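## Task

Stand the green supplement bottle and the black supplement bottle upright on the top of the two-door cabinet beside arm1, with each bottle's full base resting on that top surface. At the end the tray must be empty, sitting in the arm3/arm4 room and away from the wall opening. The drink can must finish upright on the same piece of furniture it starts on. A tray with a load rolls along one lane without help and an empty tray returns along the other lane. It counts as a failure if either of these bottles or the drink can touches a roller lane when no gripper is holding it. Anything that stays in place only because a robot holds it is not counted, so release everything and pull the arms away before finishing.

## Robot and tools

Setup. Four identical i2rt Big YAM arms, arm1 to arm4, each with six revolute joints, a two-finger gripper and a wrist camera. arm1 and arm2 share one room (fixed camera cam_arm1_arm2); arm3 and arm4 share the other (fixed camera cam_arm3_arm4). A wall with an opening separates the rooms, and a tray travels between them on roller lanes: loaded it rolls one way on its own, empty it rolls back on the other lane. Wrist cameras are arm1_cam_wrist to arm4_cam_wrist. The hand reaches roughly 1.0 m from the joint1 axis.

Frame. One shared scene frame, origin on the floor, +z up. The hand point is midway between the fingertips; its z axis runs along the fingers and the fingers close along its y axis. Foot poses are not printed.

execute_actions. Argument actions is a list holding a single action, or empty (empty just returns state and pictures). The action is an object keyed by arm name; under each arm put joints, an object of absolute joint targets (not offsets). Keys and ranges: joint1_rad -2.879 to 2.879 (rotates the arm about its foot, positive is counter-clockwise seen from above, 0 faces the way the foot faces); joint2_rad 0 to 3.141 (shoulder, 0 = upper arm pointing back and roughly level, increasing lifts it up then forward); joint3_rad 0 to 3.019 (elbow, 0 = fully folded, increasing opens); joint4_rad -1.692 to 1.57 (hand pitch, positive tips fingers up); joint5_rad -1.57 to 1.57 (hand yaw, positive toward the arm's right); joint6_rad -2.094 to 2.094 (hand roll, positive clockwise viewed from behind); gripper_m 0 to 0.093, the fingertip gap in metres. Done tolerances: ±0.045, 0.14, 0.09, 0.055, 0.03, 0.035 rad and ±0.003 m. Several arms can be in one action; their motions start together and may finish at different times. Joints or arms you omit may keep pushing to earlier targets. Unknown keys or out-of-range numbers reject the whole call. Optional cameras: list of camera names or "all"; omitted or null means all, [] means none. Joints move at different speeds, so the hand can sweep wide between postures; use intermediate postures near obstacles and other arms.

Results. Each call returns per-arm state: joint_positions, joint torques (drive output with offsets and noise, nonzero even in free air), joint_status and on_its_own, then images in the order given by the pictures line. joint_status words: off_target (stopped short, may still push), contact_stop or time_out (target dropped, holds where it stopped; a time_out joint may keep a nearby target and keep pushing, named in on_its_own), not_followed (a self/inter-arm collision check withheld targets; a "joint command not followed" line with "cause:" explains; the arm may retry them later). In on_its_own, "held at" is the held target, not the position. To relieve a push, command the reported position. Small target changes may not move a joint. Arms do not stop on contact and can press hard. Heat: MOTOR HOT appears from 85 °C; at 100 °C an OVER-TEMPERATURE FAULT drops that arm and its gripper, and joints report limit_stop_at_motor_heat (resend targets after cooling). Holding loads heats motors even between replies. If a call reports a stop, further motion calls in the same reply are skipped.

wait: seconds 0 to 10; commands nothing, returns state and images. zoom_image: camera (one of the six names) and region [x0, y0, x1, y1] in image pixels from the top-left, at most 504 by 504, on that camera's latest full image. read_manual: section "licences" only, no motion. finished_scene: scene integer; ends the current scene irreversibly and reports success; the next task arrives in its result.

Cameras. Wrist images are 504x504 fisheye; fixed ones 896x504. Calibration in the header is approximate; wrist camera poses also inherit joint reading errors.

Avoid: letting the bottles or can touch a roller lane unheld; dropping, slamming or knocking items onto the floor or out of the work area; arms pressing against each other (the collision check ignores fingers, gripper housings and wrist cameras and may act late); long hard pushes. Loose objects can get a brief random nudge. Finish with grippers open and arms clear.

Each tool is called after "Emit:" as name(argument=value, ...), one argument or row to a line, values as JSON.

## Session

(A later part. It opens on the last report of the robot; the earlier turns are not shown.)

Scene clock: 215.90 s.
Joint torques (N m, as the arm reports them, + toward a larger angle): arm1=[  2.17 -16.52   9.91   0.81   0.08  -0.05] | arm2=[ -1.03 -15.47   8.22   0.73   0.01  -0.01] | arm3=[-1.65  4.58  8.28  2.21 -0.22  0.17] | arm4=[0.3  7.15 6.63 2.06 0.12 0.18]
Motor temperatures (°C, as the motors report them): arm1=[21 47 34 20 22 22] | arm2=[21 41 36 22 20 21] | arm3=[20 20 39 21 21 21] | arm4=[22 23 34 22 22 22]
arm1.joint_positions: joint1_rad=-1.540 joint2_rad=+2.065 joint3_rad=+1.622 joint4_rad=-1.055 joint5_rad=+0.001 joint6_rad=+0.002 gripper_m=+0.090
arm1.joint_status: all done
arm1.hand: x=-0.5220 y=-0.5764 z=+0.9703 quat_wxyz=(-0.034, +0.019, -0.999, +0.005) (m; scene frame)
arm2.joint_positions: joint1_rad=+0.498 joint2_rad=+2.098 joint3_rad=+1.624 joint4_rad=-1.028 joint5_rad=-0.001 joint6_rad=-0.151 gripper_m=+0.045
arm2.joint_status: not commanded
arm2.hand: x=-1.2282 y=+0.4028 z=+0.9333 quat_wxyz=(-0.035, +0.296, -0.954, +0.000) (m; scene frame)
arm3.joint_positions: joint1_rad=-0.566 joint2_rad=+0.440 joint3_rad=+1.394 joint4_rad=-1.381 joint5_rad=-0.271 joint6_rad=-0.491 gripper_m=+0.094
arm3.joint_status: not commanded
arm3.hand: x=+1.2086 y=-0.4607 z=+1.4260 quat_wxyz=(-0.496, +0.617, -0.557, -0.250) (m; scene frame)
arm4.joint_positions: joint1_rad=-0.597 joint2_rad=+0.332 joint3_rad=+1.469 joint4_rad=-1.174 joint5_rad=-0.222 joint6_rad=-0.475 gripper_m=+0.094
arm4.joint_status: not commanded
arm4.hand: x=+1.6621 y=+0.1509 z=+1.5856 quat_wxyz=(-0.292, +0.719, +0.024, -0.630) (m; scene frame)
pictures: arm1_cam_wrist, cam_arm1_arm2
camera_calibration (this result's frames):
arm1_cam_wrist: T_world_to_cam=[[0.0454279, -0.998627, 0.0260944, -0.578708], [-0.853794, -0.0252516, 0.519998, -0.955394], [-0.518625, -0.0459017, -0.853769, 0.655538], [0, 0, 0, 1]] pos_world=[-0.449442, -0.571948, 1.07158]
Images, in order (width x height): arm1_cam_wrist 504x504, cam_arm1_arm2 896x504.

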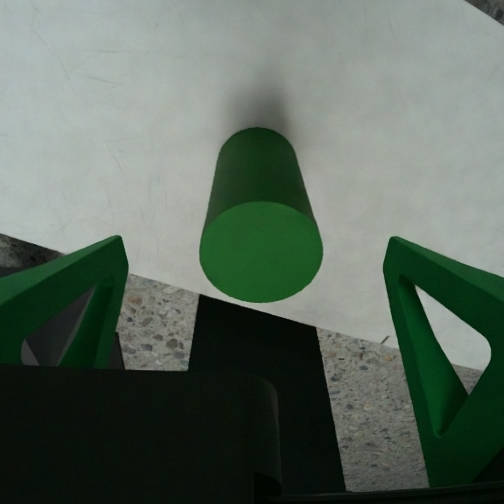

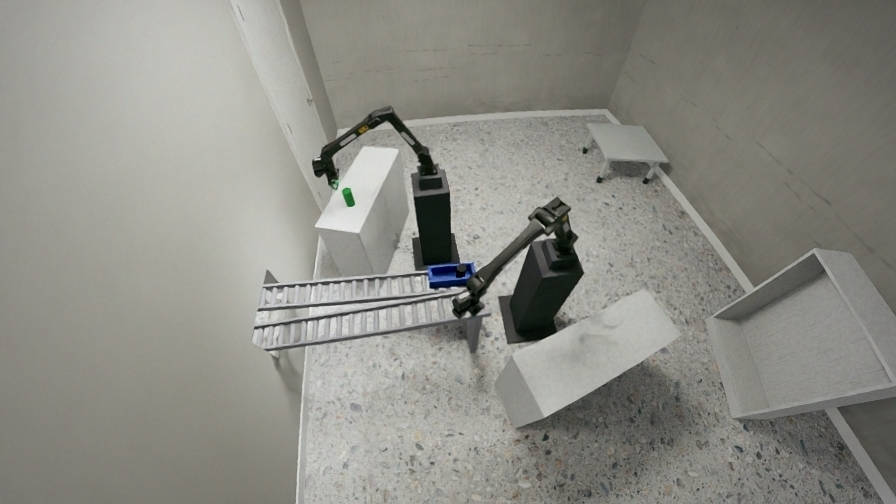

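Emit:
execute_actions(
  actions=[
    {"arm1": {"joints": {"joint1_rad": 0.168, "joint2_rad": 2.37, "joint3_rad": 1.82, "joint4_rad": -0.622, "joint6_rad": 0.185}}},
  ],
  cameras=["arm1_cam_wrist", "cam_arm1_arm2"],
)

Scene clock: 249.87 s.
Joint torques (N m, as the arm reports them, + toward a larger angle): arm1=[  0.83 -22.92   9.41   0.9    0.18  -0.1 ] | arm2=[ -1.08 -15.44   8.21   0.72   0.01  -0.01] | arm3=[-1.09  4.46  8.29  2.03 -0.18  0.08] | arm4=[0.3  7.41 6.81 2.27 0.13 0.19]
Motor temperatures (°C, as the motors report them): arm1=[21 46 36 20 22 22] | arm2=[21 41 36 22 20 21] | arm3=[20 20 39 21 21 21] | arm4=[22 23 34 22 22 22]
arm1.joint_positions: joint1_rad=+0.177 joint2_rad=+2.378 joint3_rad=+1.816 joint4_rad=-0.617 joint5_rad=-0.002 joint6_rad=+0.170 gripper_m=+0.090
arm1.joint_status: all done
arm1.hand: x=-1.2860 y=+0.1456 z=+0.8560 quat_wxyz=(-0.105, +0.699, -0.689, -0.159) (m; scene frame)
arm2.joint_positions: joint1_rad=+0.498 joint2_rad=+2.098 joint3_rad=+1.624 joint4_rad=-1.028 joint5_rad=-0.001 joint6_rad=-0.151 gripper_m=+0.045
arm2.joint_status: not commanded
arm2.hand: x=-1.2282 y=+0.4028 z=+0.9333 quat_wxyz=(-0.035, +0.296, -0.954, +0.000) (m; scene frame)
arm3.joint_positions: joint1_rad=-0.566 joint2_rad=+0.440 joint3_rad=+1.394 joint4_rad=-1.381 joint5_rad=-0.271 joint6_rad=-0.491 gripper_m=+0.094
arm3.joint_status: not commanded
arm3.hand: x=+1.2086 y=-0.4607 z=+1.4260 quat_wxyz=(-0.496, +0.617, -0.557, -0.250) (m; scene frame)
arm4.joint_positions: joint1_rad=-0.597 joint2_rad=+0.332 joint3_rad=+1.469 joint4_rad=-1.174 joint5_rad=-0.222 joint6_rad=-0.475 gripper_m=+0.094
arm4.joint_status: not commanded
arm4.hand: x=+1.6621 y=+0.1509 z=+1.5856 quat_wxyz=(-0.292, +0.719, +0.024, -0.630) (m; scene frame)
pictures: arm1_cam_wrist, cam_arm1_arm2
camera_calibration (this result's frames):
arm1_cam_wrist: T_world_to_cam=[[0.998066, 0.0311262, -0.0538098, 1.32357], [0.043004, -0.970778, 0.236096, 0.00393237], [-0.0448886, -0.237953, -0.970239, 0.931754], [0, 0, 0, 1]] pos_world=[-1.27936, 0.184333, 0.974316]
Images, in order (width x height): arm1_cam_wrist 504x504, cam_arm1_arm2 896x504.

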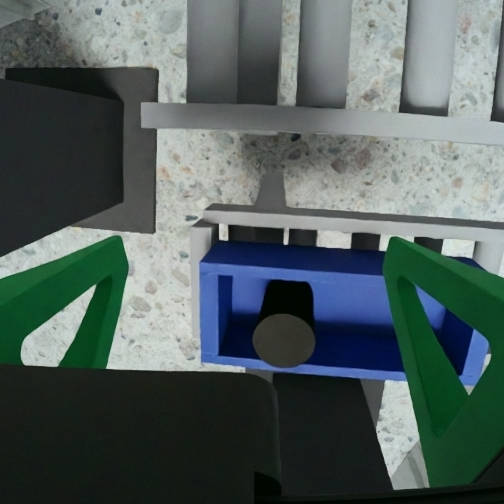

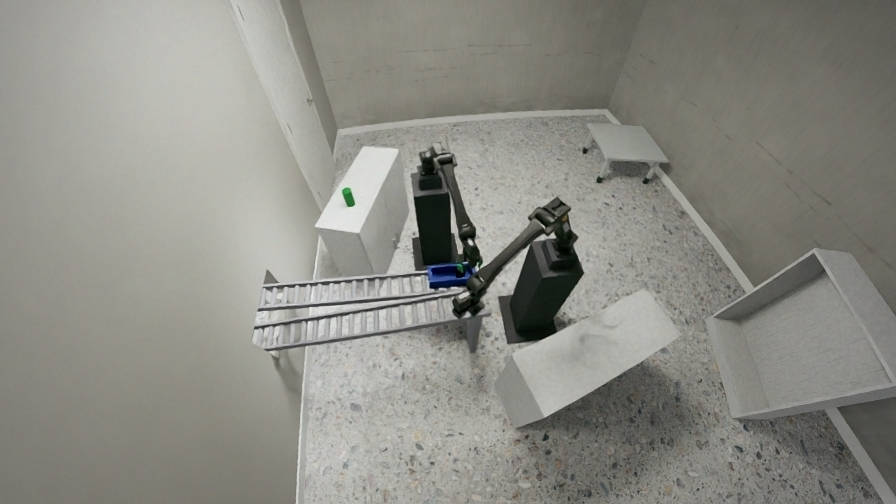

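Emit:
zoom_image(
  camera="arm1_cam_wrist",
  region=[180, 200, 420, 390],
)

Region (180, 200, 420, 390) of arm1_cam_wrist's 504x504 image, scaled by 2.100, with more detail than that image has; it fills the top 399 rows of this view, and the rest is white.

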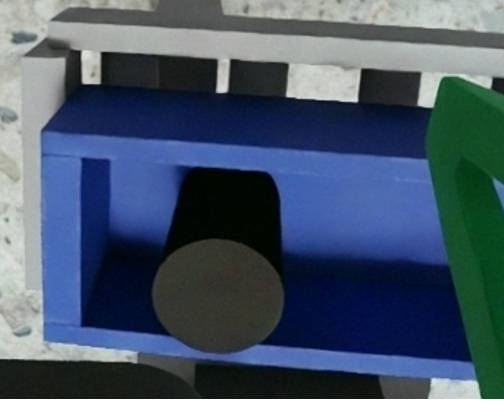

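Emit:
execute_actions(
  actions=[
    {"arm1": {"joints": {"joint2_rad": 2.708, "joint3_rad": 1.812}}},
  ],
  cameras=["arm1_cam_wrist", "cam_arm1_arm2"],
)

Scene clock: 267.03 s.
Joint torques (N m, as the arm reports them, + toward a larger angle): arm1=[  0.87 -20.6    7.88   0.61   0.18  -0.05] | arm2=[ -1.05 -15.43   8.21   0.72   0.01  -0.01] | arm3=[-1.48  4.92  8.23  1.92 -0.21  0.14] | arm4=[0.14 7.4  6.79 2.2  0.13 0.17]
Motor temperatures (°C, as the motors report them): arm1=[21 49 36 20 22 22] | arm2=[21 41 36 22 20 21] | arm3=[20 20 39 21 21 21] | arm4=[22 23 34 22 22 22]
arm1.joint_positions: joint1_rad=+0.177 joint2_rad=+2.706 joint3_rad=+1.792 joint4_rad=-0.625 joint5_rad=-0.002 joint6_rad=+0.171 gripper_m=+0.090
arm1.joint_status: all done
arm1.hand: x=-1.2640 y=+0.0206 z=+0.6248 quat_wxyz=(-0.003, +0.712, -0.702, -0.012) (m; scene frame)
arm2.joint_positions: joint1_rad=+0.498 joint2_rad=+2.098 joint3_rad=+1.624 joint4_rad=-1.028 joint5_rad=-0.001 joint6_rad=-0.151 gripper_m=+0.045
arm2.joint_status: not commanded
arm2.hand: x=-1.2282 y=+0.4028 z=+0.9333 quat_wxyz=(-0.035, +0.296, -0.954, +0.000) (m; scene frame)
arm3.joint_positions: joint1_rad=-0.566 joint2_rad=+0.440 joint3_rad=+1.394 joint4_rad=-1.381 joint5_rad=-0.271 joint6_rad=-0.491 gripper_m=+0.094
arm3.joint_status: not commanded
arm3.hand: x=+1.2086 y=-0.4607 z=+1.4260 quat_wxyz=(-0.496, +0.617, -0.557, -0.250) (m; scene frame)
arm4.joint_positions: joint1_rad=-0.597 joint2_rad=+0.332 joint3_rad=+1.469 joint4_rad=-1.174 joint5_rad=-0.222 joint6_rad=-0.475 gripper_m=+0.094
arm4.joint_status: not commanded
arm4.hand: x=+1.6621 y=+0.1509 z=+1.5856 quat_wxyz=(-0.292, +0.719, +0.024, -0.630) (m; scene frame)
pictures: arm1_cam_wrist, cam_arm1_arm2
camera_calibration (this result's frames):
arm1_cam_wrist: T_world_to_cam=[[0.999709, 0.0238923, 0.00321766, 1.25969], [0.0179865, -0.828062, 0.560348, -0.300945], [0.0160524, -0.560127, -0.828251, 0.673643], [0, 0, 0, 1]] pos_world=[-1.26473, 0.0980281, 0.722526]
Images, in order (width x height): arm1_cam_wrist 504x504, cam_arm1_arm2 896x504.

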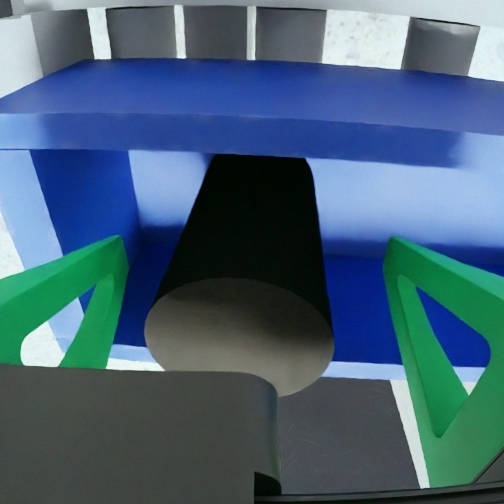

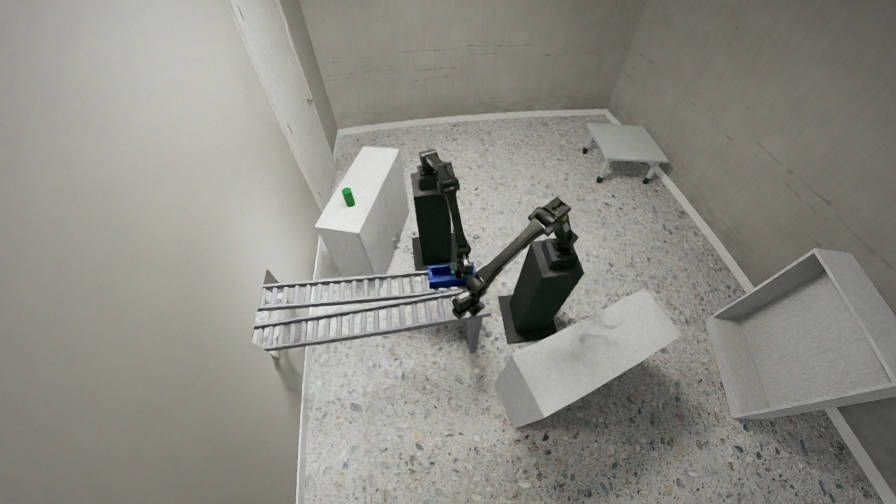

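Emit:
execute_actions(
  actions=[
    {"arm1": {"joints": {"joint2_rad": 2.735, "gripper_m": 0.04}}},
  ],
  cameras=["arm1_cam_wrist"],
)

Scene clock: 276.23 s.
Joint torques (N m, as the arm reports them, + toward a larger angle): arm1=[  0.92 -19.08   7.75   0.57   0.18  -0.06] | arm2=[ -1.06 -15.45   8.21   0.73   0.01  -0.01] | arm3=[-1.28  4.51  8.2   2.2  -0.21  0.07] | arm4=[-0.24  7.    6.76  2.22  0.08  0.16]
Motor temperatures (°C, as the motors report them): arm1=[21 49 35 20 22 22] | arm2=[21 42 36 22 20 21] | arm3=[20 20 39 22 21 21] | arm4=[22 23 34 22 22 22]
arm1.joint_positions: joint1_rad=+0.177 joint2_rad=+2.706 joint3_rad=+1.792 joint4_rad=-0.625 joint5_rad=-0.001 joint6_rad=+0.171 gripper_m=+0.056
arm1.joint_status: gripper_m off_target (ended at +0.056, target +0.040); the others done
arm1.hand: x=-1.2639 y=+0.0206 z=+0.6248 quat_wxyz=(-0.003, +0.712, -0.702, -0.011) (m; scene frame)
arm2.joint_positions: joint1_rad=+0.498 joint2_rad=+2.098 joint3_rad=+1.624 joint4_rad=-1.028 joint5_rad=-0.001 joint6_rad=-0.151 gripper_m=+0.045
arm2.joint_status: not commanded
arm2.hand: x=-1.2282 y=+0.4028 z=+0.9333 quat_wxyz=(-0.035, +0.296, -0.954, +0.000) (m; scene frame)
arm3.joint_positions: joint1_rad=-0.566 joint2_rad=+0.440 joint3_rad=+1.394 joint4_rad=-1.381 joint5_rad=-0.271 joint6_rad=-0.491 gripper_m=+0.094
arm3.joint_status: not commanded
arm3.hand: x=+1.2086 y=-0.4607 z=+1.4260 quat_wxyz=(-0.496, +0.617, -0.557, -0.250) (m; scene frame)
arm4.joint_positions: joint1_rad=-0.597 joint2_rad=+0.332 joint3_rad=+1.469 joint4_rad=-1.174 joint5_rad=-0.222 joint6_rad=-0.475 gripper_m=+0.094
arm4.joint_status: not commanded
arm4.hand: x=+1.6621 y=+0.1509 z=+1.5856 quat_wxyz=(-0.292, +0.719, +0.024, -0.630) (m; scene frame)
pictures: arm1_cam_wrist
camera_calibration (this result's frames):
arm1_cam_wrist: T_world_to_cam=[[0.999725, 0.0231121, 0.00395445, 1.25914], [0.0169294, -0.828149, 0.560252, -0.302201], [0.0162235, -0.560031, -0.828312, 0.673906], [0, 0, 0, 1]] pos_world=[-1.26461, 0.0980399, 0.722534]
Images, in order (width x height): arm1_cam_wrist 504x504.

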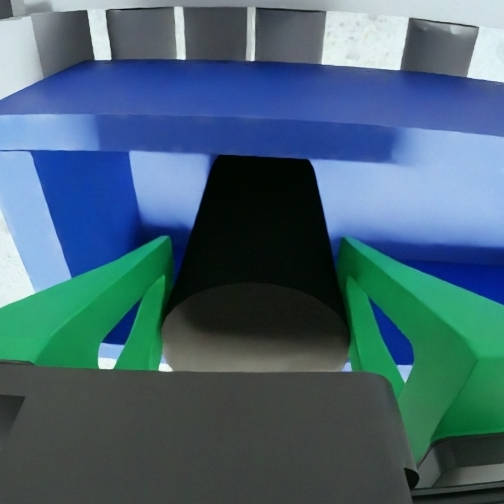

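Emit:
execute_actions(
  actions=[
    {"arm1": {"joints": {"joint2_rad": 2.545, "joint4_rad": -0.79}}},
  ],
  cameras=["arm1_cam_wrist", "cam_arm1_arm2"],
)

Scene clock: 297.50 s.
Joint torques (N m, as the arm reports them, + toward a larger angle): arm1=[  1.53 -20.54   8.82   0.18   0.11  -0.06] | arm2=[ -1.09 -15.46   8.21   0.74   0.01  -0.01] | arm3=[-1.37  4.6   8.25  2.17 -0.19  0.14] | arm4=[-0.39  7.88  6.8   2.3   0.11  0.17]
Motor temperatures (°C, as the motors report them): arm1=[21 49 34 20 22 22] | arm2=[21 42 36 22 20 21] | arm3=[20 20 40 22 21 21] | arm4=[22 23 35 22 22 22]
arm1.joint_positions: joint1_rad=+0.177 joint2_rad=+2.529 joint3_rad=+1.796 joint4_rad=-0.781 joint5_rad=+0.000 joint6_rad=+0.171 gripper_m=+0.056
arm1.joint_status: all done
arm1.hand: x=-1.2695 y=+0.0551 z=+0.7358 quat_wxyz=(-0.011, +0.712, -0.702, -0.021) (m; scene frame)
arm2.joint_positions: joint1_rad=+0.498 joint2_rad=+2.098 joint3_rad=+1.624 joint4_rad=-1.028 joint5_rad=-0.001 joint6_rad=-0.151 gripper_m=+0.045
arm2.joint_status: not commanded
arm2.hand: x=-1.2282 y=+0.4028 z=+0.9333 quat_wxyz=(-0.035, +0.296, -0.954, +0.000) (m; scene frame)
arm3.joint_positions: joint1_rad=-0.566 joint2_rad=+0.440 joint3_rad=+1.394 joint4_rad=-1.381 joint5_rad=-0.271 joint6_rad=-0.491 gripper_m=+0.094
arm3.joint_status: not commanded
arm3.hand: x=+1.2086 y=-0.4607 z=+1.4260 quat_wxyz=(-0.496, +0.617, -0.557, -0.250) (m; scene frame)
arm4.joint_positions: joint1_rad=-0.597 joint2_rad=+0.332 joint3_rad=+1.469 joint4_rad=-1.174 joint5_rad=-0.222 joint6_rad=-0.475 gripper_m=+0.094
arm4.joint_status: not commanded
arm4.hand: x=+1.6621 y=+0.1509 z=+1.5856 quat_wxyz=(-0.292, +0.719, +0.024, -0.630) (m; scene frame)
pictures: arm1_cam_wrist, cam_arm1_arm2
camera_calibration (this result's frames):
arm1_cam_wrist: T_world_to_cam=[[0.999738, 0.0228571, 0.00102228, 1.26566], [0.0186963, -0.841875, 0.539349, -0.317356], [0.0131886, -0.539189, -0.842082, 0.790388], [0, 0, 0, 1]] pos_world=[-1.26982, 0.130065, 0.835443]
Images, in order (width x height): arm1_cam_wrist 504x504, cam_arm1_arm2 896x504.

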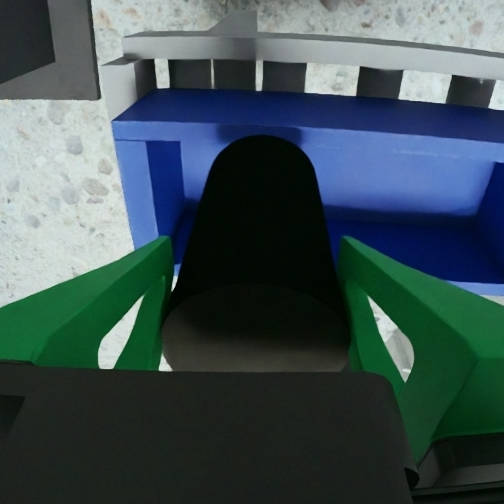

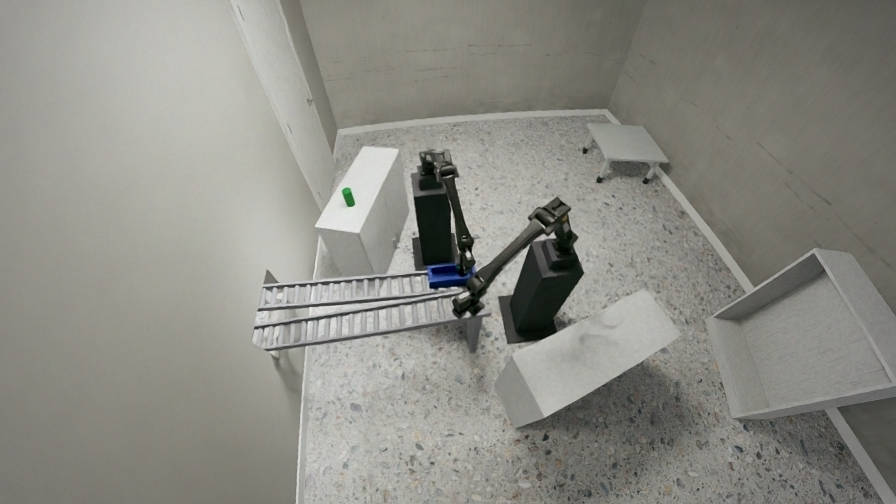

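Emit:
execute_actions(
  actions=[
    {"arm1": {"joints": {"joint1_rad": -1.345, "joint2_rad": 2.25, "joint3_rad": 1.77, "joint4_rad": -1.06}}, "arm2": {"joints": {"joint1_rad": 0.33}}},
  ],
  cameras=["arm1_cam_wrist", "arm2_cam_wrist", "cam_arm1_arm2"],
)

Scene clock: 319.33 s.
Joint torques (N m, as the arm reports them, + toward a larger angle): arm1=[  2.44 -20.38   9.18   0.27   0.08  -0.08] | arm2=[ -1.74 -15.44   8.21   0.74  -0.06   0.01] | arm3=[-2.19  4.56  8.29  2.09 -0.17  0.07] | arm4=[-0.33  7.41  6.77  2.19  0.08  0.15]
Motor temperatures (°C, as the motors report them): arm1=[21 49 35 20 22 22] | arm2=[21 42 36 22 20 21] | arm3=[20 20 40 22 21 21] | arm4=[22 23 35 22 22 22]
arm1.joint_positions: joint1_rad=-1.354 joint2_rad=+2.242 joint3_rad=+1.766 joint4_rad=-1.051 joint5_rad=+0.002 joint6_rad=+0.172 gripper_m=+0.056
arm1.joint_status: all done
arm1.hand: x=-0.5020 y=-0.4538 z=+0.9102 quat_wxyz=(-0.019, +0.026, -0.999, +0.002) (m; scene frame)
arm2.joint_positions: joint1_rad=+0.336 joint2_rad=+2.098 joint3_rad=+1.624 joint4_rad=-1.028 joint5_rad=+0.001 joint6_rad=-0.153 gripper_m=+0.045
arm2.joint_status: all done
arm2.hand: x=-1.1915 y=+0.3078 z=+0.9345 quat_wxyz=(-0.035, +0.219, -0.975, +0.004) (m; scene frame)
arm3.joint_positions: joint1_rad=-0.566 joint2_rad=+0.440 joint3_rad=+1.394 joint4_rad=-1.381 joint5_rad=-0.271 joint6_rad=-0.491 gripper_m=+0.094
arm3.joint_status: not commanded
arm3.hand: x=+1.2086 y=-0.4607 z=+1.4260 quat_wxyz=(-0.496, +0.617, -0.557, -0.250) (m; scene frame)
arm4.joint_positions: joint1_rad=-0.597 joint2_rad=+0.332 joint3_rad=+1.469 joint4_rad=-1.174 joint5_rad=-0.222 joint6_rad=-0.475 gripper_m=+0.094
arm4.joint_status: not commanded
arm4.hand: x=+1.6621 y=+0.1509 z=+1.5856 quat_wxyz=(-0.292, +0.719, +0.024, -0.630) (m; scene frame)
pictures: arm1_cam_wrist, arm2_cam_wrist, cam_arm1_arm2
camera_calibration (this result's frames):
arm1_cam_wrist: T_world_to_cam=[[0.0616211, -0.99791, 0.0194778, -0.441118], [-0.837043, -0.0410383, 0.545595, -0.926017], [-0.543655, -0.049924, -0.837822, 0.591353], [0, 0, 0, 1]] pos_world=[-0.426442, -0.448676, 1.00927]
arm2_cam_wrist: T_world_to_cam=[[0.425326, -0.904803, 0.020723, 0.763775], [-0.769592, -0.349527, 0.534377, -1.30455], [-0.476263, -0.243232, -0.844992, 0.420975], [0, 0, 0, 1]] pos_world=[-1.12833, 0.337487, 1.03701]
Images, in order (width x height): arm1_cam_wrist 504x504, arm2_cam_wrist 504x504, cam_arm1_arm2 896x504.

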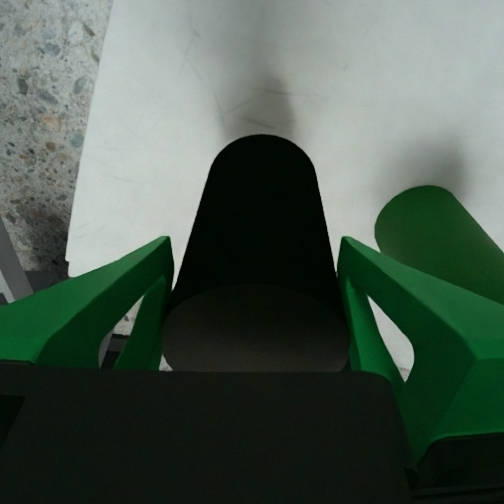

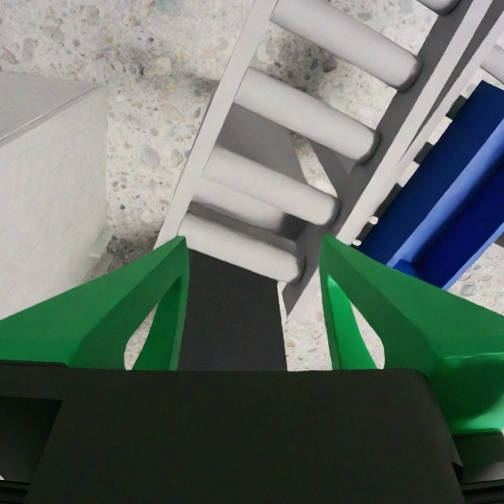

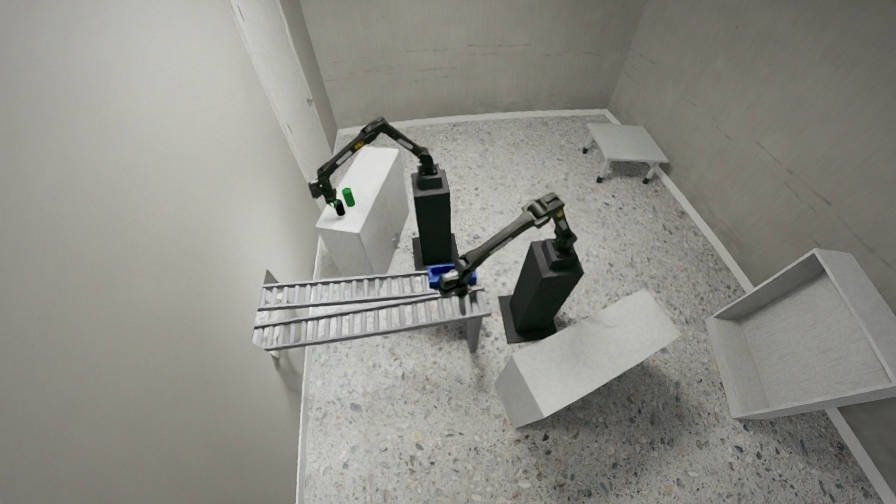

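Emit:
execute_actions(
  actions=[],
)

Scene clock: 332.60 s.
Joint torques (N m, as the arm reports them, + toward a larger angle): arm1=[  2.26 -20.08   9.24   0.2    0.05  -0.1 ] | arm2=[ -1.72 -15.43   8.21   0.72  -0.06   0.01] | arm3=[-0.67  4.97  8.29  2.02 -0.19  0.1 ] | arm4=[-0.04  7.24  6.82  2.17  0.12  0.21]
Motor temperatures (°C, as the motors report them): arm1=[21 49 35 20 22 22] | arm2=[21 42 36 22 20 21] | arm3=[20 20 40 22 21 21] | arm4=[22 23 35 22 22 22]
arm1.joint_positions: joint1_rad=-1.354 joint2_rad=+2.242 joint3_rad=+1.766 joint4_rad=-1.051 joint5_rad=+0.002 joint6_rad=+0.172 gripper_m=+0.056
arm1.joint_status: all done
arm1.hand: x=-0.5020 y=-0.4538 z=+0.9102 quat_wxyz=(-0.019, +0.026, -0.999, +0.002) (m; scene frame)
arm2.joint_positions: joint1_rad=+0.336 joint2_rad=+2.098 joint3_rad=+1.624 joint4_rad=-1.028 joint5_rad=+0.001 joint6_rad=-0.153 gripper_m=+0.045
arm2.joint_status: all done
arm2.hand: x=-1.1915 y=+0.3078 z=+0.9345 quat_wxyz=(-0.035, +0.219, -0.975, +0.004) (m; scene frame)
arm3.joint_positions: joint1_rad=-0.566 joint2_rad=+0.440 joint3_rad=+1.394 joint4_rad=-1.381 joint5_rad=-0.271 joint6_rad=-0.491 gripper_m=+0.094
arm3.joint_status: not commanded
arm3.hand: x=+1.2086 y=-0.4607 z=+1.4260 quat_wxyz=(-0.496, +0.617, -0.557, -0.250) (m; scene frame)
arm4.joint_positions: joint1_rad=-0.597 joint2_rad=+0.332 joint3_rad=+1.469 joint4_rad=-1.174 joint5_rad=-0.222 joint6_rad=-0.475 gripper_m=+0.094
arm4.joint_status: not commanded
arm4.hand: x=+1.6621 y=+0.1509 z=+1.5856 quat_wxyz=(-0.292, +0.719, +0.024, -0.630) (m; scene frame)
pictures: arm1_cam_wrist, arm2_cam_wrist, arm3_cam_wrist, arm4_cam_wrist, cam_arm1_arm2, cam_arm3_arm4
camera_calibration (this result's frames):
arm1_cam_wrist: T_world_to_cam=[[0.0616211, -0.99791, 0.0194778, -0.441118], [-0.837043, -0.0410383, 0.545595, -0.926017], [-0.543655, -0.049924, -0.837822, 0.591353], [0, 0, 0, 1]] pos_world=[-0.426442, -0.448676, 1.00927]
arm2_cam_wrist: T_world_to_cam=[[0.425326, -0.904803, 0.020723, 0.763775], [-0.769592, -0.349527, 0.534377, -1.30455], [-0.476263, -0.243232, -0.844992, 0.420975], [0, 0, 0, 1]] pos_world=[-1.12833, 0.337487, 1.03701]
arm3_cam_wrist: T_world_to_cam=[[0.939246, -0.108671, 0.325587, -1.65133], [0.0599762, -0.882006, -0.467406, 0.189216], [0.337963, 0.458537, -0.821903, 1.09963], [0, 0, 0, 1]] pos_world=[1.16803, -0.516781, 1.52988]
arm4_cam_wrist: T_world_to_cam=[[0.343544, 0.821973, 0.454244, -1.41677], [0.698774, 0.0994269, -0.708399, -0.0503062], [-0.627449, 0.560781, -0.540216, 1.94108], [0, 0, 0, 1]] pos_world=[1.73981, 0.0810287, 1.65653]
Images, in order (width x height): arm1_cam_wrist 504x504, arm2_cam_wrist 504x504, arm3_cam_wrist 504x504, arm4_cam_wrist 504x504, cam_arm1_arm2 896x504, cam_arm3_arm4 896x504.

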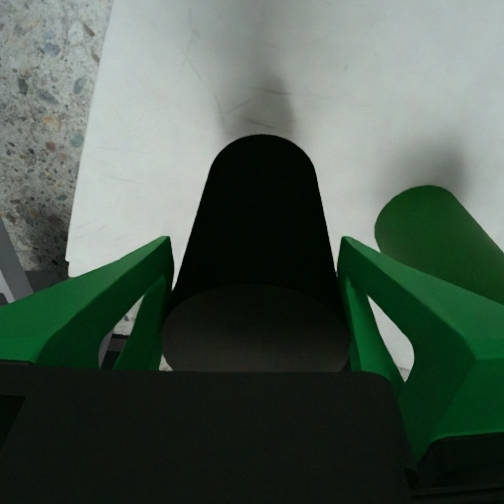

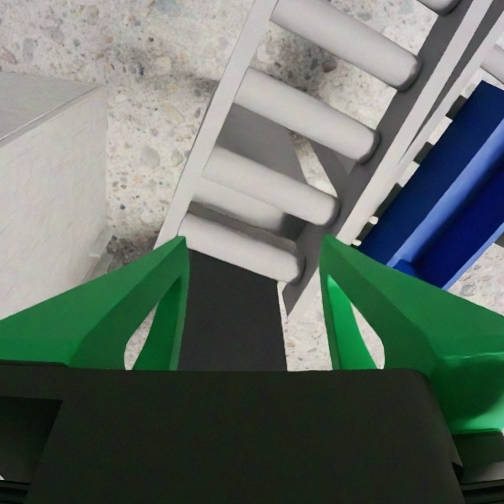

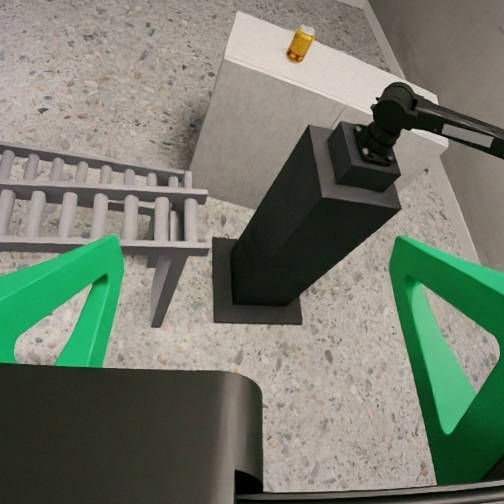

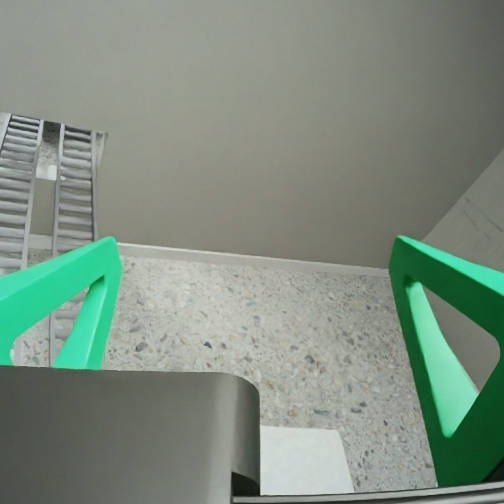

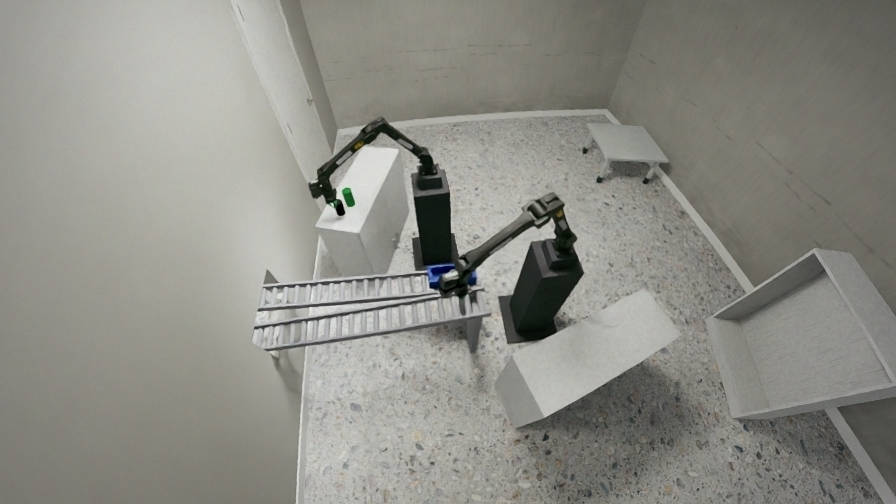

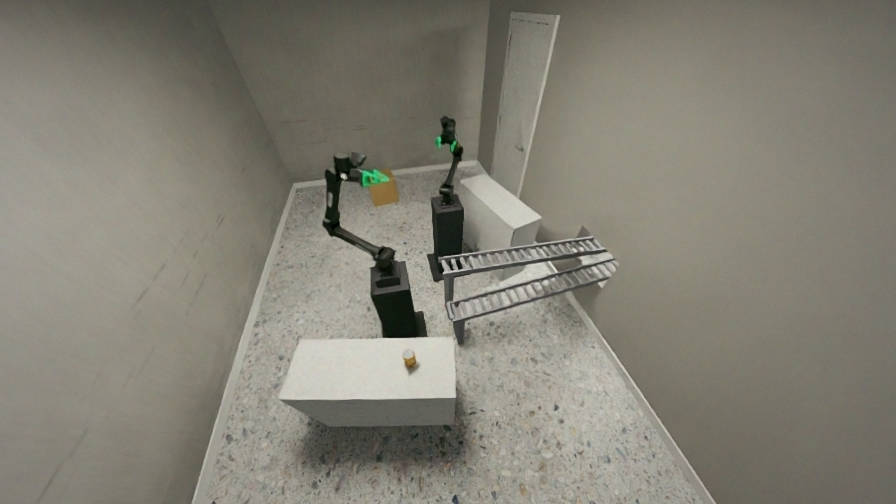

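Emit:
execute_actions(
  actions=[
    {"arm1": {"joints": {"joint2_rad": 2.31, "joint4_rad": -1.015}}, "arm2": {"joints": {"joint1_rad": -0.122, "joint2_rad": 2.38, "joint3_rad": 1.665, "joint4_rad": -0.558, "joint6_rad": -0.175}}},
  ],
  cameras=["arm1_cam_wrist", "arm2_cam_wrist", "cam_arm1_arm2"],
)

Scene clock: 354.03 s.
Joint torques (N m, as the arm reports them, + toward a larger angle): arm1=[  1.81 -20.33   9.11   0.83   0.08  -0.08] | arm2=[ -0.82 -18.35   7.15   1.7   -0.08   0.01] | arm3=[-1.23  4.28  8.18  2.   -0.17  0.15] | arm4=[0.02 7.07 6.75 2.11 0.12 0.16]
Motor temperatures (°C, as the motors report them): arm1=[21 50 36 20 22 22] | arm2=[21 42 36 22 20 21] | arm3=[20 20 40 22 21 21] | arm4=[22 23 35 22 22 22]
arm1.joint_positions: joint1_rad=-1.354 joint2_rad=+2.308 joint3_rad=+1.762 joint4_rad=-1.023 joint5_rad=+0.002 joint6_rad=+0.172 gripper_m=+0.056
arm1.joint_status: all done
arm1.hand: x=-0.5091 y=-0.4558 z=+0.8668 quat_wxyz=(+0.001, +0.026, -1.000, +0.006) (m; scene frame)
arm2.joint_positions: joint1_rad=-0.122 joint2_rad=+2.395 joint3_rad=+1.651 joint4_rad=-0.569 joint5_rad=+0.001 joint6_rad=-0.168 gripper_m=+0.045
arm2.joint_status: all done
arm2.hand: x=-1.1129 y=+0.0113 z=+0.7756 quat_wxyz=(-0.129, +0.000, -0.991, +0.027) (m; scene frame)
arm3.joint_positions: joint1_rad=-0.566 joint2_rad=+0.440 joint3_rad=+1.394 joint4_rad=-1.381 joint5_rad=-0.271 joint6_rad=-0.491 gripper_m=+0.094
arm3.joint_status: not commanded
arm3.hand: x=+1.2086 y=-0.4607 z=+1.4260 quat_wxyz=(-0.496, +0.617, -0.557, -0.250) (m; scene frame)
arm4.joint_positions: joint1_rad=-0.597 joint2_rad=+0.332 joint3_rad=+1.469 joint4_rad=-1.174 joint5_rad=-0.222 joint6_rad=-0.475 gripper_m=+0.094
arm4.joint_status: not commanded
arm4.hand: x=+1.6621 y=+0.1509 z=+1.5856 quat_wxyz=(-0.292, +0.719, +0.024, -0.630) (m; scene frame)
pictures: arm1_cam_wrist, arm2_cam_wrist, cam_arm1_arm2
camera_calibration (this result's frames):
arm1_cam_wrist: T_world_to_cam=[[0.0621935, -0.997718, 0.0262869, -0.447369], [-0.814039, -0.0354697, 0.579726, -0.923723], [-0.57747, -0.0574537, -0.814387, 0.510077], [0, 0, 0, 1]] pos_world=[-0.429569, -0.449806, 0.962666]
arm2_cam_wrist: T_world_to_cam=[[-0.00829114, -0.998622, 0.0518149, -0.0402533], [-0.931376, 0.0265721, 0.363088, -1.31421], [-0.363964, -0.0452488, -0.930313, 0.440943], [0, 0, 0, 1]] pos_world=[-1.06387, 0.0146757, 0.889474]
Images, in order (width x height): arm1_cam_wrist 504x504, arm2_cam_wrist 504x504, cam_arm1_arm2 896x504.

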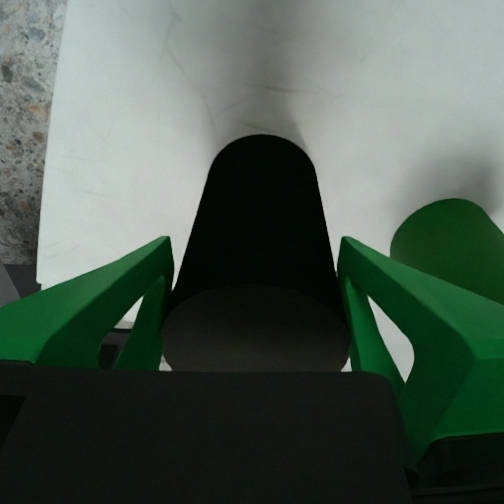

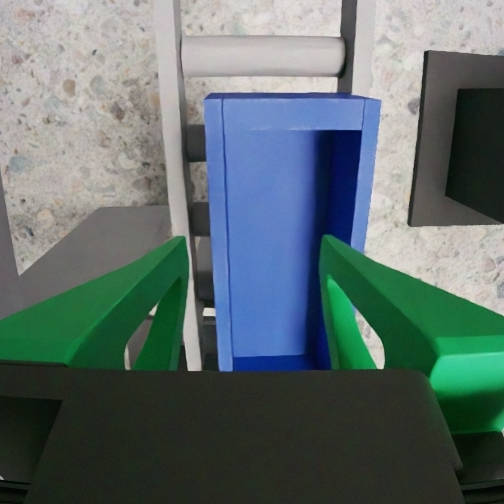

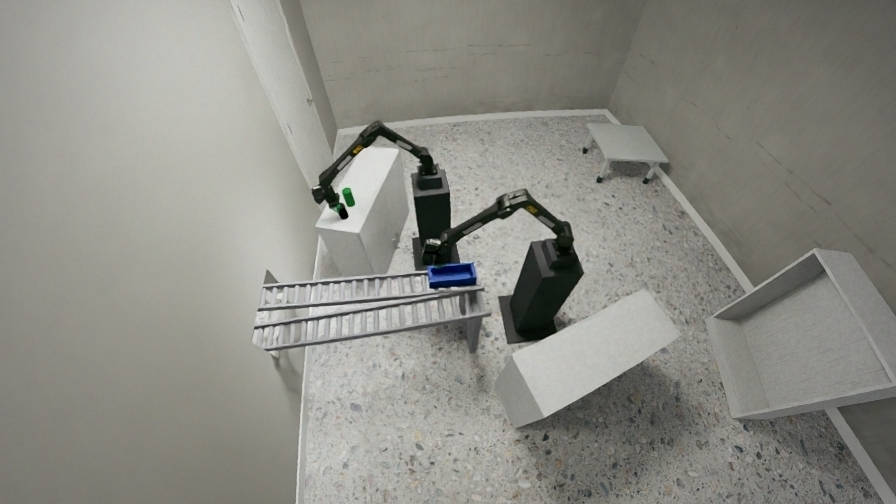

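Emit:
zoom_image(
  camera="arm2_cam_wrist",
  region=[140, 60, 400, 380],
)

Region (140, 60, 400, 380) of arm2_cam_wrist's 504x504 image, scaled by 1.575, with more detail than that image has; it fills the left 410 columns of this view, and the rest is white.

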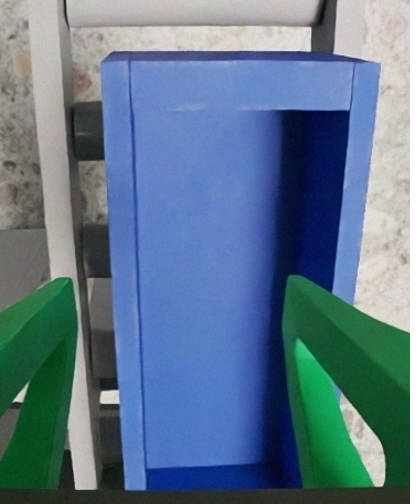

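Emit:
execute_actions(
  actions=[
    {"arm1": {"joints": {"joint2_rad": 2.327, "joint4_rad": -0.995}}, "arm2": {"joints": {"joint2_rad": 2.67, "joint4_rad": -0.54}}},
  ],
  cameras=["arm1_cam_wrist", "arm2_cam_wrist", "cam_arm1_arm2"],
)

Scene clock: 400.13 s.
Joint torques (N m, as the arm reports them, + toward a larger angle): arm1=[  2.34 -19.47   9.13   0.63   0.11  -0.1 ] | arm2=[ -1.21 -17.34   5.66   0.73  -0.08   0.01] | arm3=[-1.67  4.38  8.42  2.02 -0.14  0.11] | arm4=[-0.31  7.36  6.81  2.08  0.1   0.18]
Motor temperatures (°C, as the motors report them): arm1=[21 51 36 20 22 22] | arm2=[21 46 35 22 20 21] | arm3=[20 20 40 22 21 21] | arm4=[22 24 35 22 22 22]
arm1.joint_positions: joint1_rad=-1.354 joint2_rad=+2.308 joint3_rad=+1.762 joint4_rad=-1.004 joint5_rad=+0.002 joint6_rad=+0.172 gripper_m=+0.056
arm1.joint_status: all done
arm1.hand: x=-0.5046 y=-0.4548 z=+0.8668 quat_wxyz=(-0.008, +0.026, -1.000, +0.004) (m; scene frame)
arm2.joint_positions: joint1_rad=-0.122 joint2_rad=+2.682 joint3_rad=+1.643 joint4_rad=-0.542 joint5_rad=+0.001 joint6_rad=-0.168 gripper_m=+0.045
arm2.joint_status: all done
arm2.hand: x=-1.2179 y=+0.0276 z=+0.5956 quat_wxyz=(+0.003, -0.001, -1.000, +0.005) (m; scene frame)
arm3.joint_positions: joint1_rad=-0.566 joint2_rad=+0.440 joint3_rad=+1.394 joint4_rad=-1.381 joint5_rad=-0.271 joint6_rad=-0.491 gripper_m=+0.094
arm3.joint_status: not commanded
arm3.hand: x=+1.2086 y=-0.4607 z=+1.4260 quat_wxyz=(-0.496, +0.617, -0.557, -0.250) (m; scene frame)
arm4.joint_positions: joint1_rad=-0.597 joint2_rad=+0.332 joint3_rad=+1.469 joint4_rad=-1.174 joint5_rad=-0.222 joint6_rad=-0.475 gripper_m=+0.094
arm4.joint_status: not commanded
arm4.hand: x=+1.6621 y=+0.1509 z=+1.5856 quat_wxyz=(-0.292, +0.719, +0.024, -0.630) (m; scene frame)
pictures: arm1_cam_wrist, arm2_cam_wrist, cam_arm1_arm2
camera_calibration (this result's frames):
arm1_cam_wrist: T_world_to_cam=[[0.0619041, -0.997811, 0.0232569, -0.444187], [-0.824459, -0.0379887, 0.564645, -0.91338], [-0.562526, -0.0541282, -0.825006, 0.530996], [0, 0, 0, 1]] pos_world=[-0.426849, -0.449171, 0.964141]
arm2_cam_wrist: T_world_to_cam=[[-0.00283835, -0.999966, 0.00767785, 0.0174764], [-0.803787, 0.00684904, 0.594877, -1.32918], [-0.59491, -0.00448289, -0.80378, -0.121765], [0, 0, 0, 1]] pos_world=[-1.14077, 0.0260336, 0.692695]
Images, in order (width x height): arm1_cam_wrist 504x504, arm2_cam_wrist 504x504, cam_arm1_arm2 896x504.

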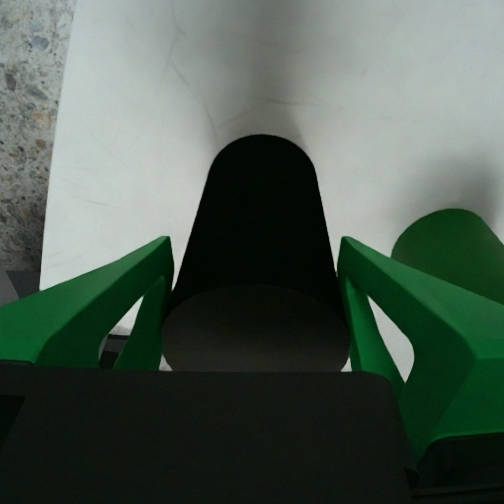

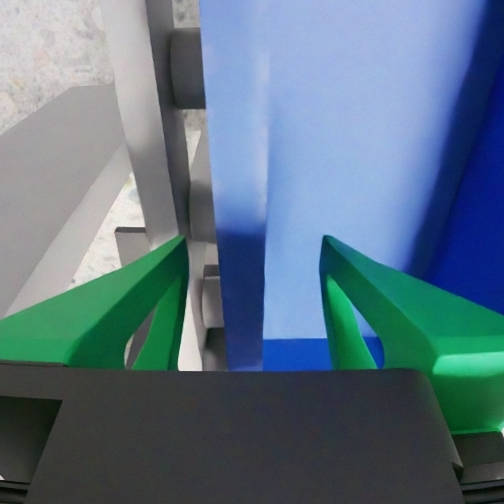

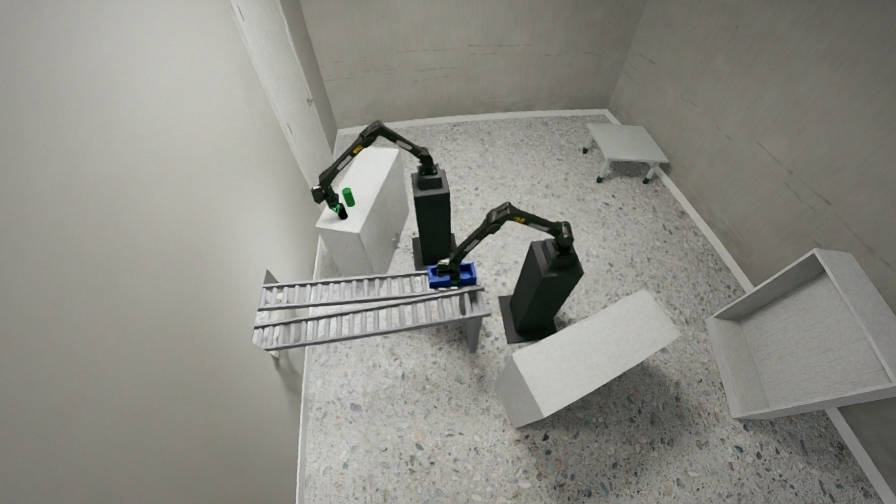

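Emit:
execute_actions(
  actions=[
    {"arm1": {"joints": {"joint2_rad": 2.345}}, "arm2": {"joints": {"joint1_rad": -0.108, "gripper_m": 0.0}}},
  ],
  cameras=["arm1_cam_wrist", "arm2_cam_wrist", "cam_arm1_arm2"],
)

Scene clock: 408.30 s.
Joint torques (N m, as the arm reports them, + toward a larger angle): arm1=[  2.35 -18.74   9.05   0.73   0.12  -0.11] | arm2=[ -0.79 -17.36   5.67   0.75   0.07   0.01] | arm3=[-0.46  4.21  8.36  2.06 -0.2   0.1 ] | arm4=[-0.21  7.45  6.75  2.22  0.12  0.17]
Motor temperatures (°C, as the motors report them): arm1=[21 51 36 20 22 22] | arm2=[21 45 35 22 20 21] | arm3=[20 20 40 22 21 21] | arm4=[22 24 35 22 22 22]
arm1.joint_positions: joint1_rad=-1.354 joint2_rad=+2.314 joint3_rad=+1.762 joint4_rad=-1.002 joint5_rad=+0.001 joint6_rad=+0.172 gripper_m=+0.056
arm1.joint_status: all done
arm1.hand: x=-0.5054 y=-0.4548 z=+0.8632 quat_wxyz=(-0.006, +0.026, -1.000, +0.004) (m; scene frame)
arm2.joint_positions: joint1_rad=-0.112 joint2_rad=+2.682 joint3_rad=+1.643 joint4_rad=-0.542 joint5_rad=-0.002 joint6_rad=-0.169 gripper_m=+0.011
arm2.joint_status: gripper_m off_target (ended at +0.011, target +0.000); the others done
arm2.hand: x=-1.2167 y=+0.0338 z=+0.5956 quat_wxyz=(+0.003, +0.004, -1.000, +0.003) (m; scene frame)
arm3.joint_positions: joint1_rad=-0.566 joint2_rad=+0.440 joint3_rad=+1.394 joint4_rad=-1.381 joint5_rad=-0.271 joint6_rad=-0.491 gripper_m=+0.094
arm3.joint_status: not commanded
arm3.hand: x=+1.2086 y=-0.4607 z=+1.4260 quat_wxyz=(-0.496, +0.617, -0.557, -0.250) (m; scene frame)
arm4.joint_positions: joint1_rad=-0.597 joint2_rad=+0.332 joint3_rad=+1.469 joint4_rad=-1.174 joint5_rad=-0.222 joint6_rad=-0.475 gripper_m=+0.094
arm4.joint_status: not commanded
arm4.hand: x=+1.6621 y=+0.1509 z=+1.5856 quat_wxyz=(-0.292, +0.719, +0.024, -0.630) (m; scene frame)
pictures: arm1_cam_wrist, arm2_cam_wrist, cam_arm1_arm2
camera_calibration (this result's frames):
arm1_cam_wrist: T_world_to_cam=[[0.0619764, -0.997818, 0.0227468, -0.44359], [-0.82221, -0.0381226, 0.567907, -0.913718], [-0.565801, -0.0538995, -0.822778, 0.524089], [0, 0, 0, 1]] pos_world=[-0.427246, -0.449208, 0.960206]
arm2_cam_wrist: T_world_to_cam=[[0.00744621, -0.999961, 0.0047197, 0.0379474], [-0.804042, -0.00318103, 0.594564, -1.32809], [-0.594526, -0.00822208, -0.804034, -0.120287], [0, 0, 0, 1]] pos_world=[-1.13963, 0.0327322, 0.692739]
Images, in order (width x height): arm1_cam_wrist 504x504, arm2_cam_wrist 504x504, cam_arm1_arm2 896x504.

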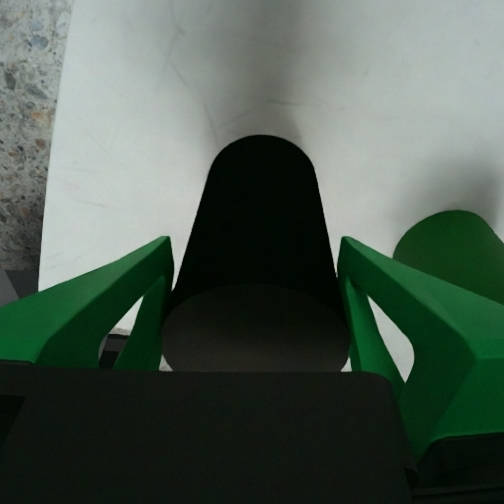

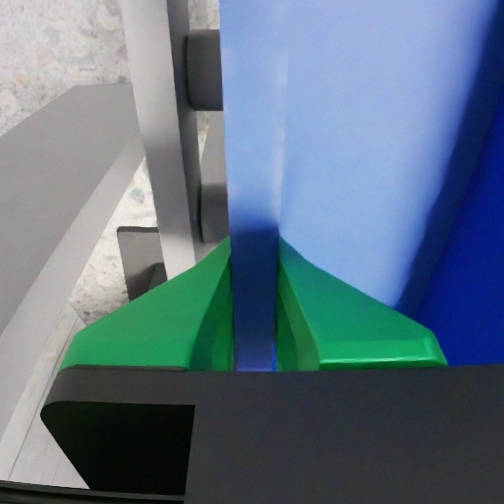

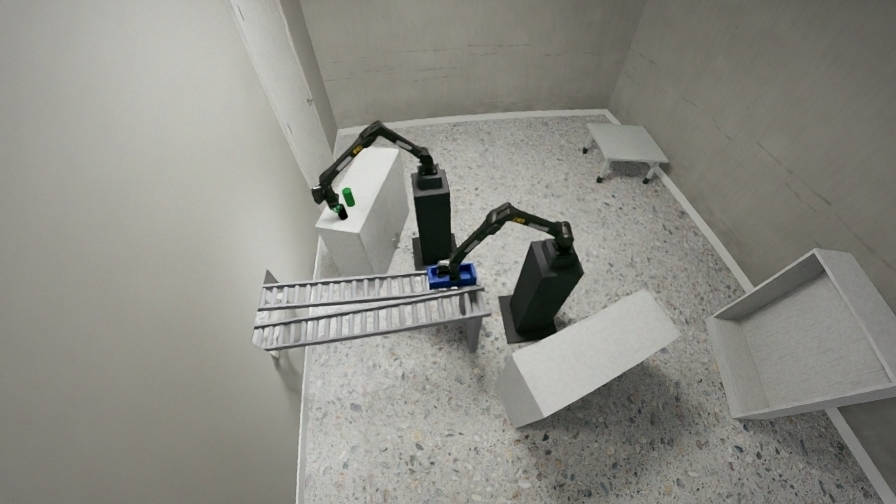

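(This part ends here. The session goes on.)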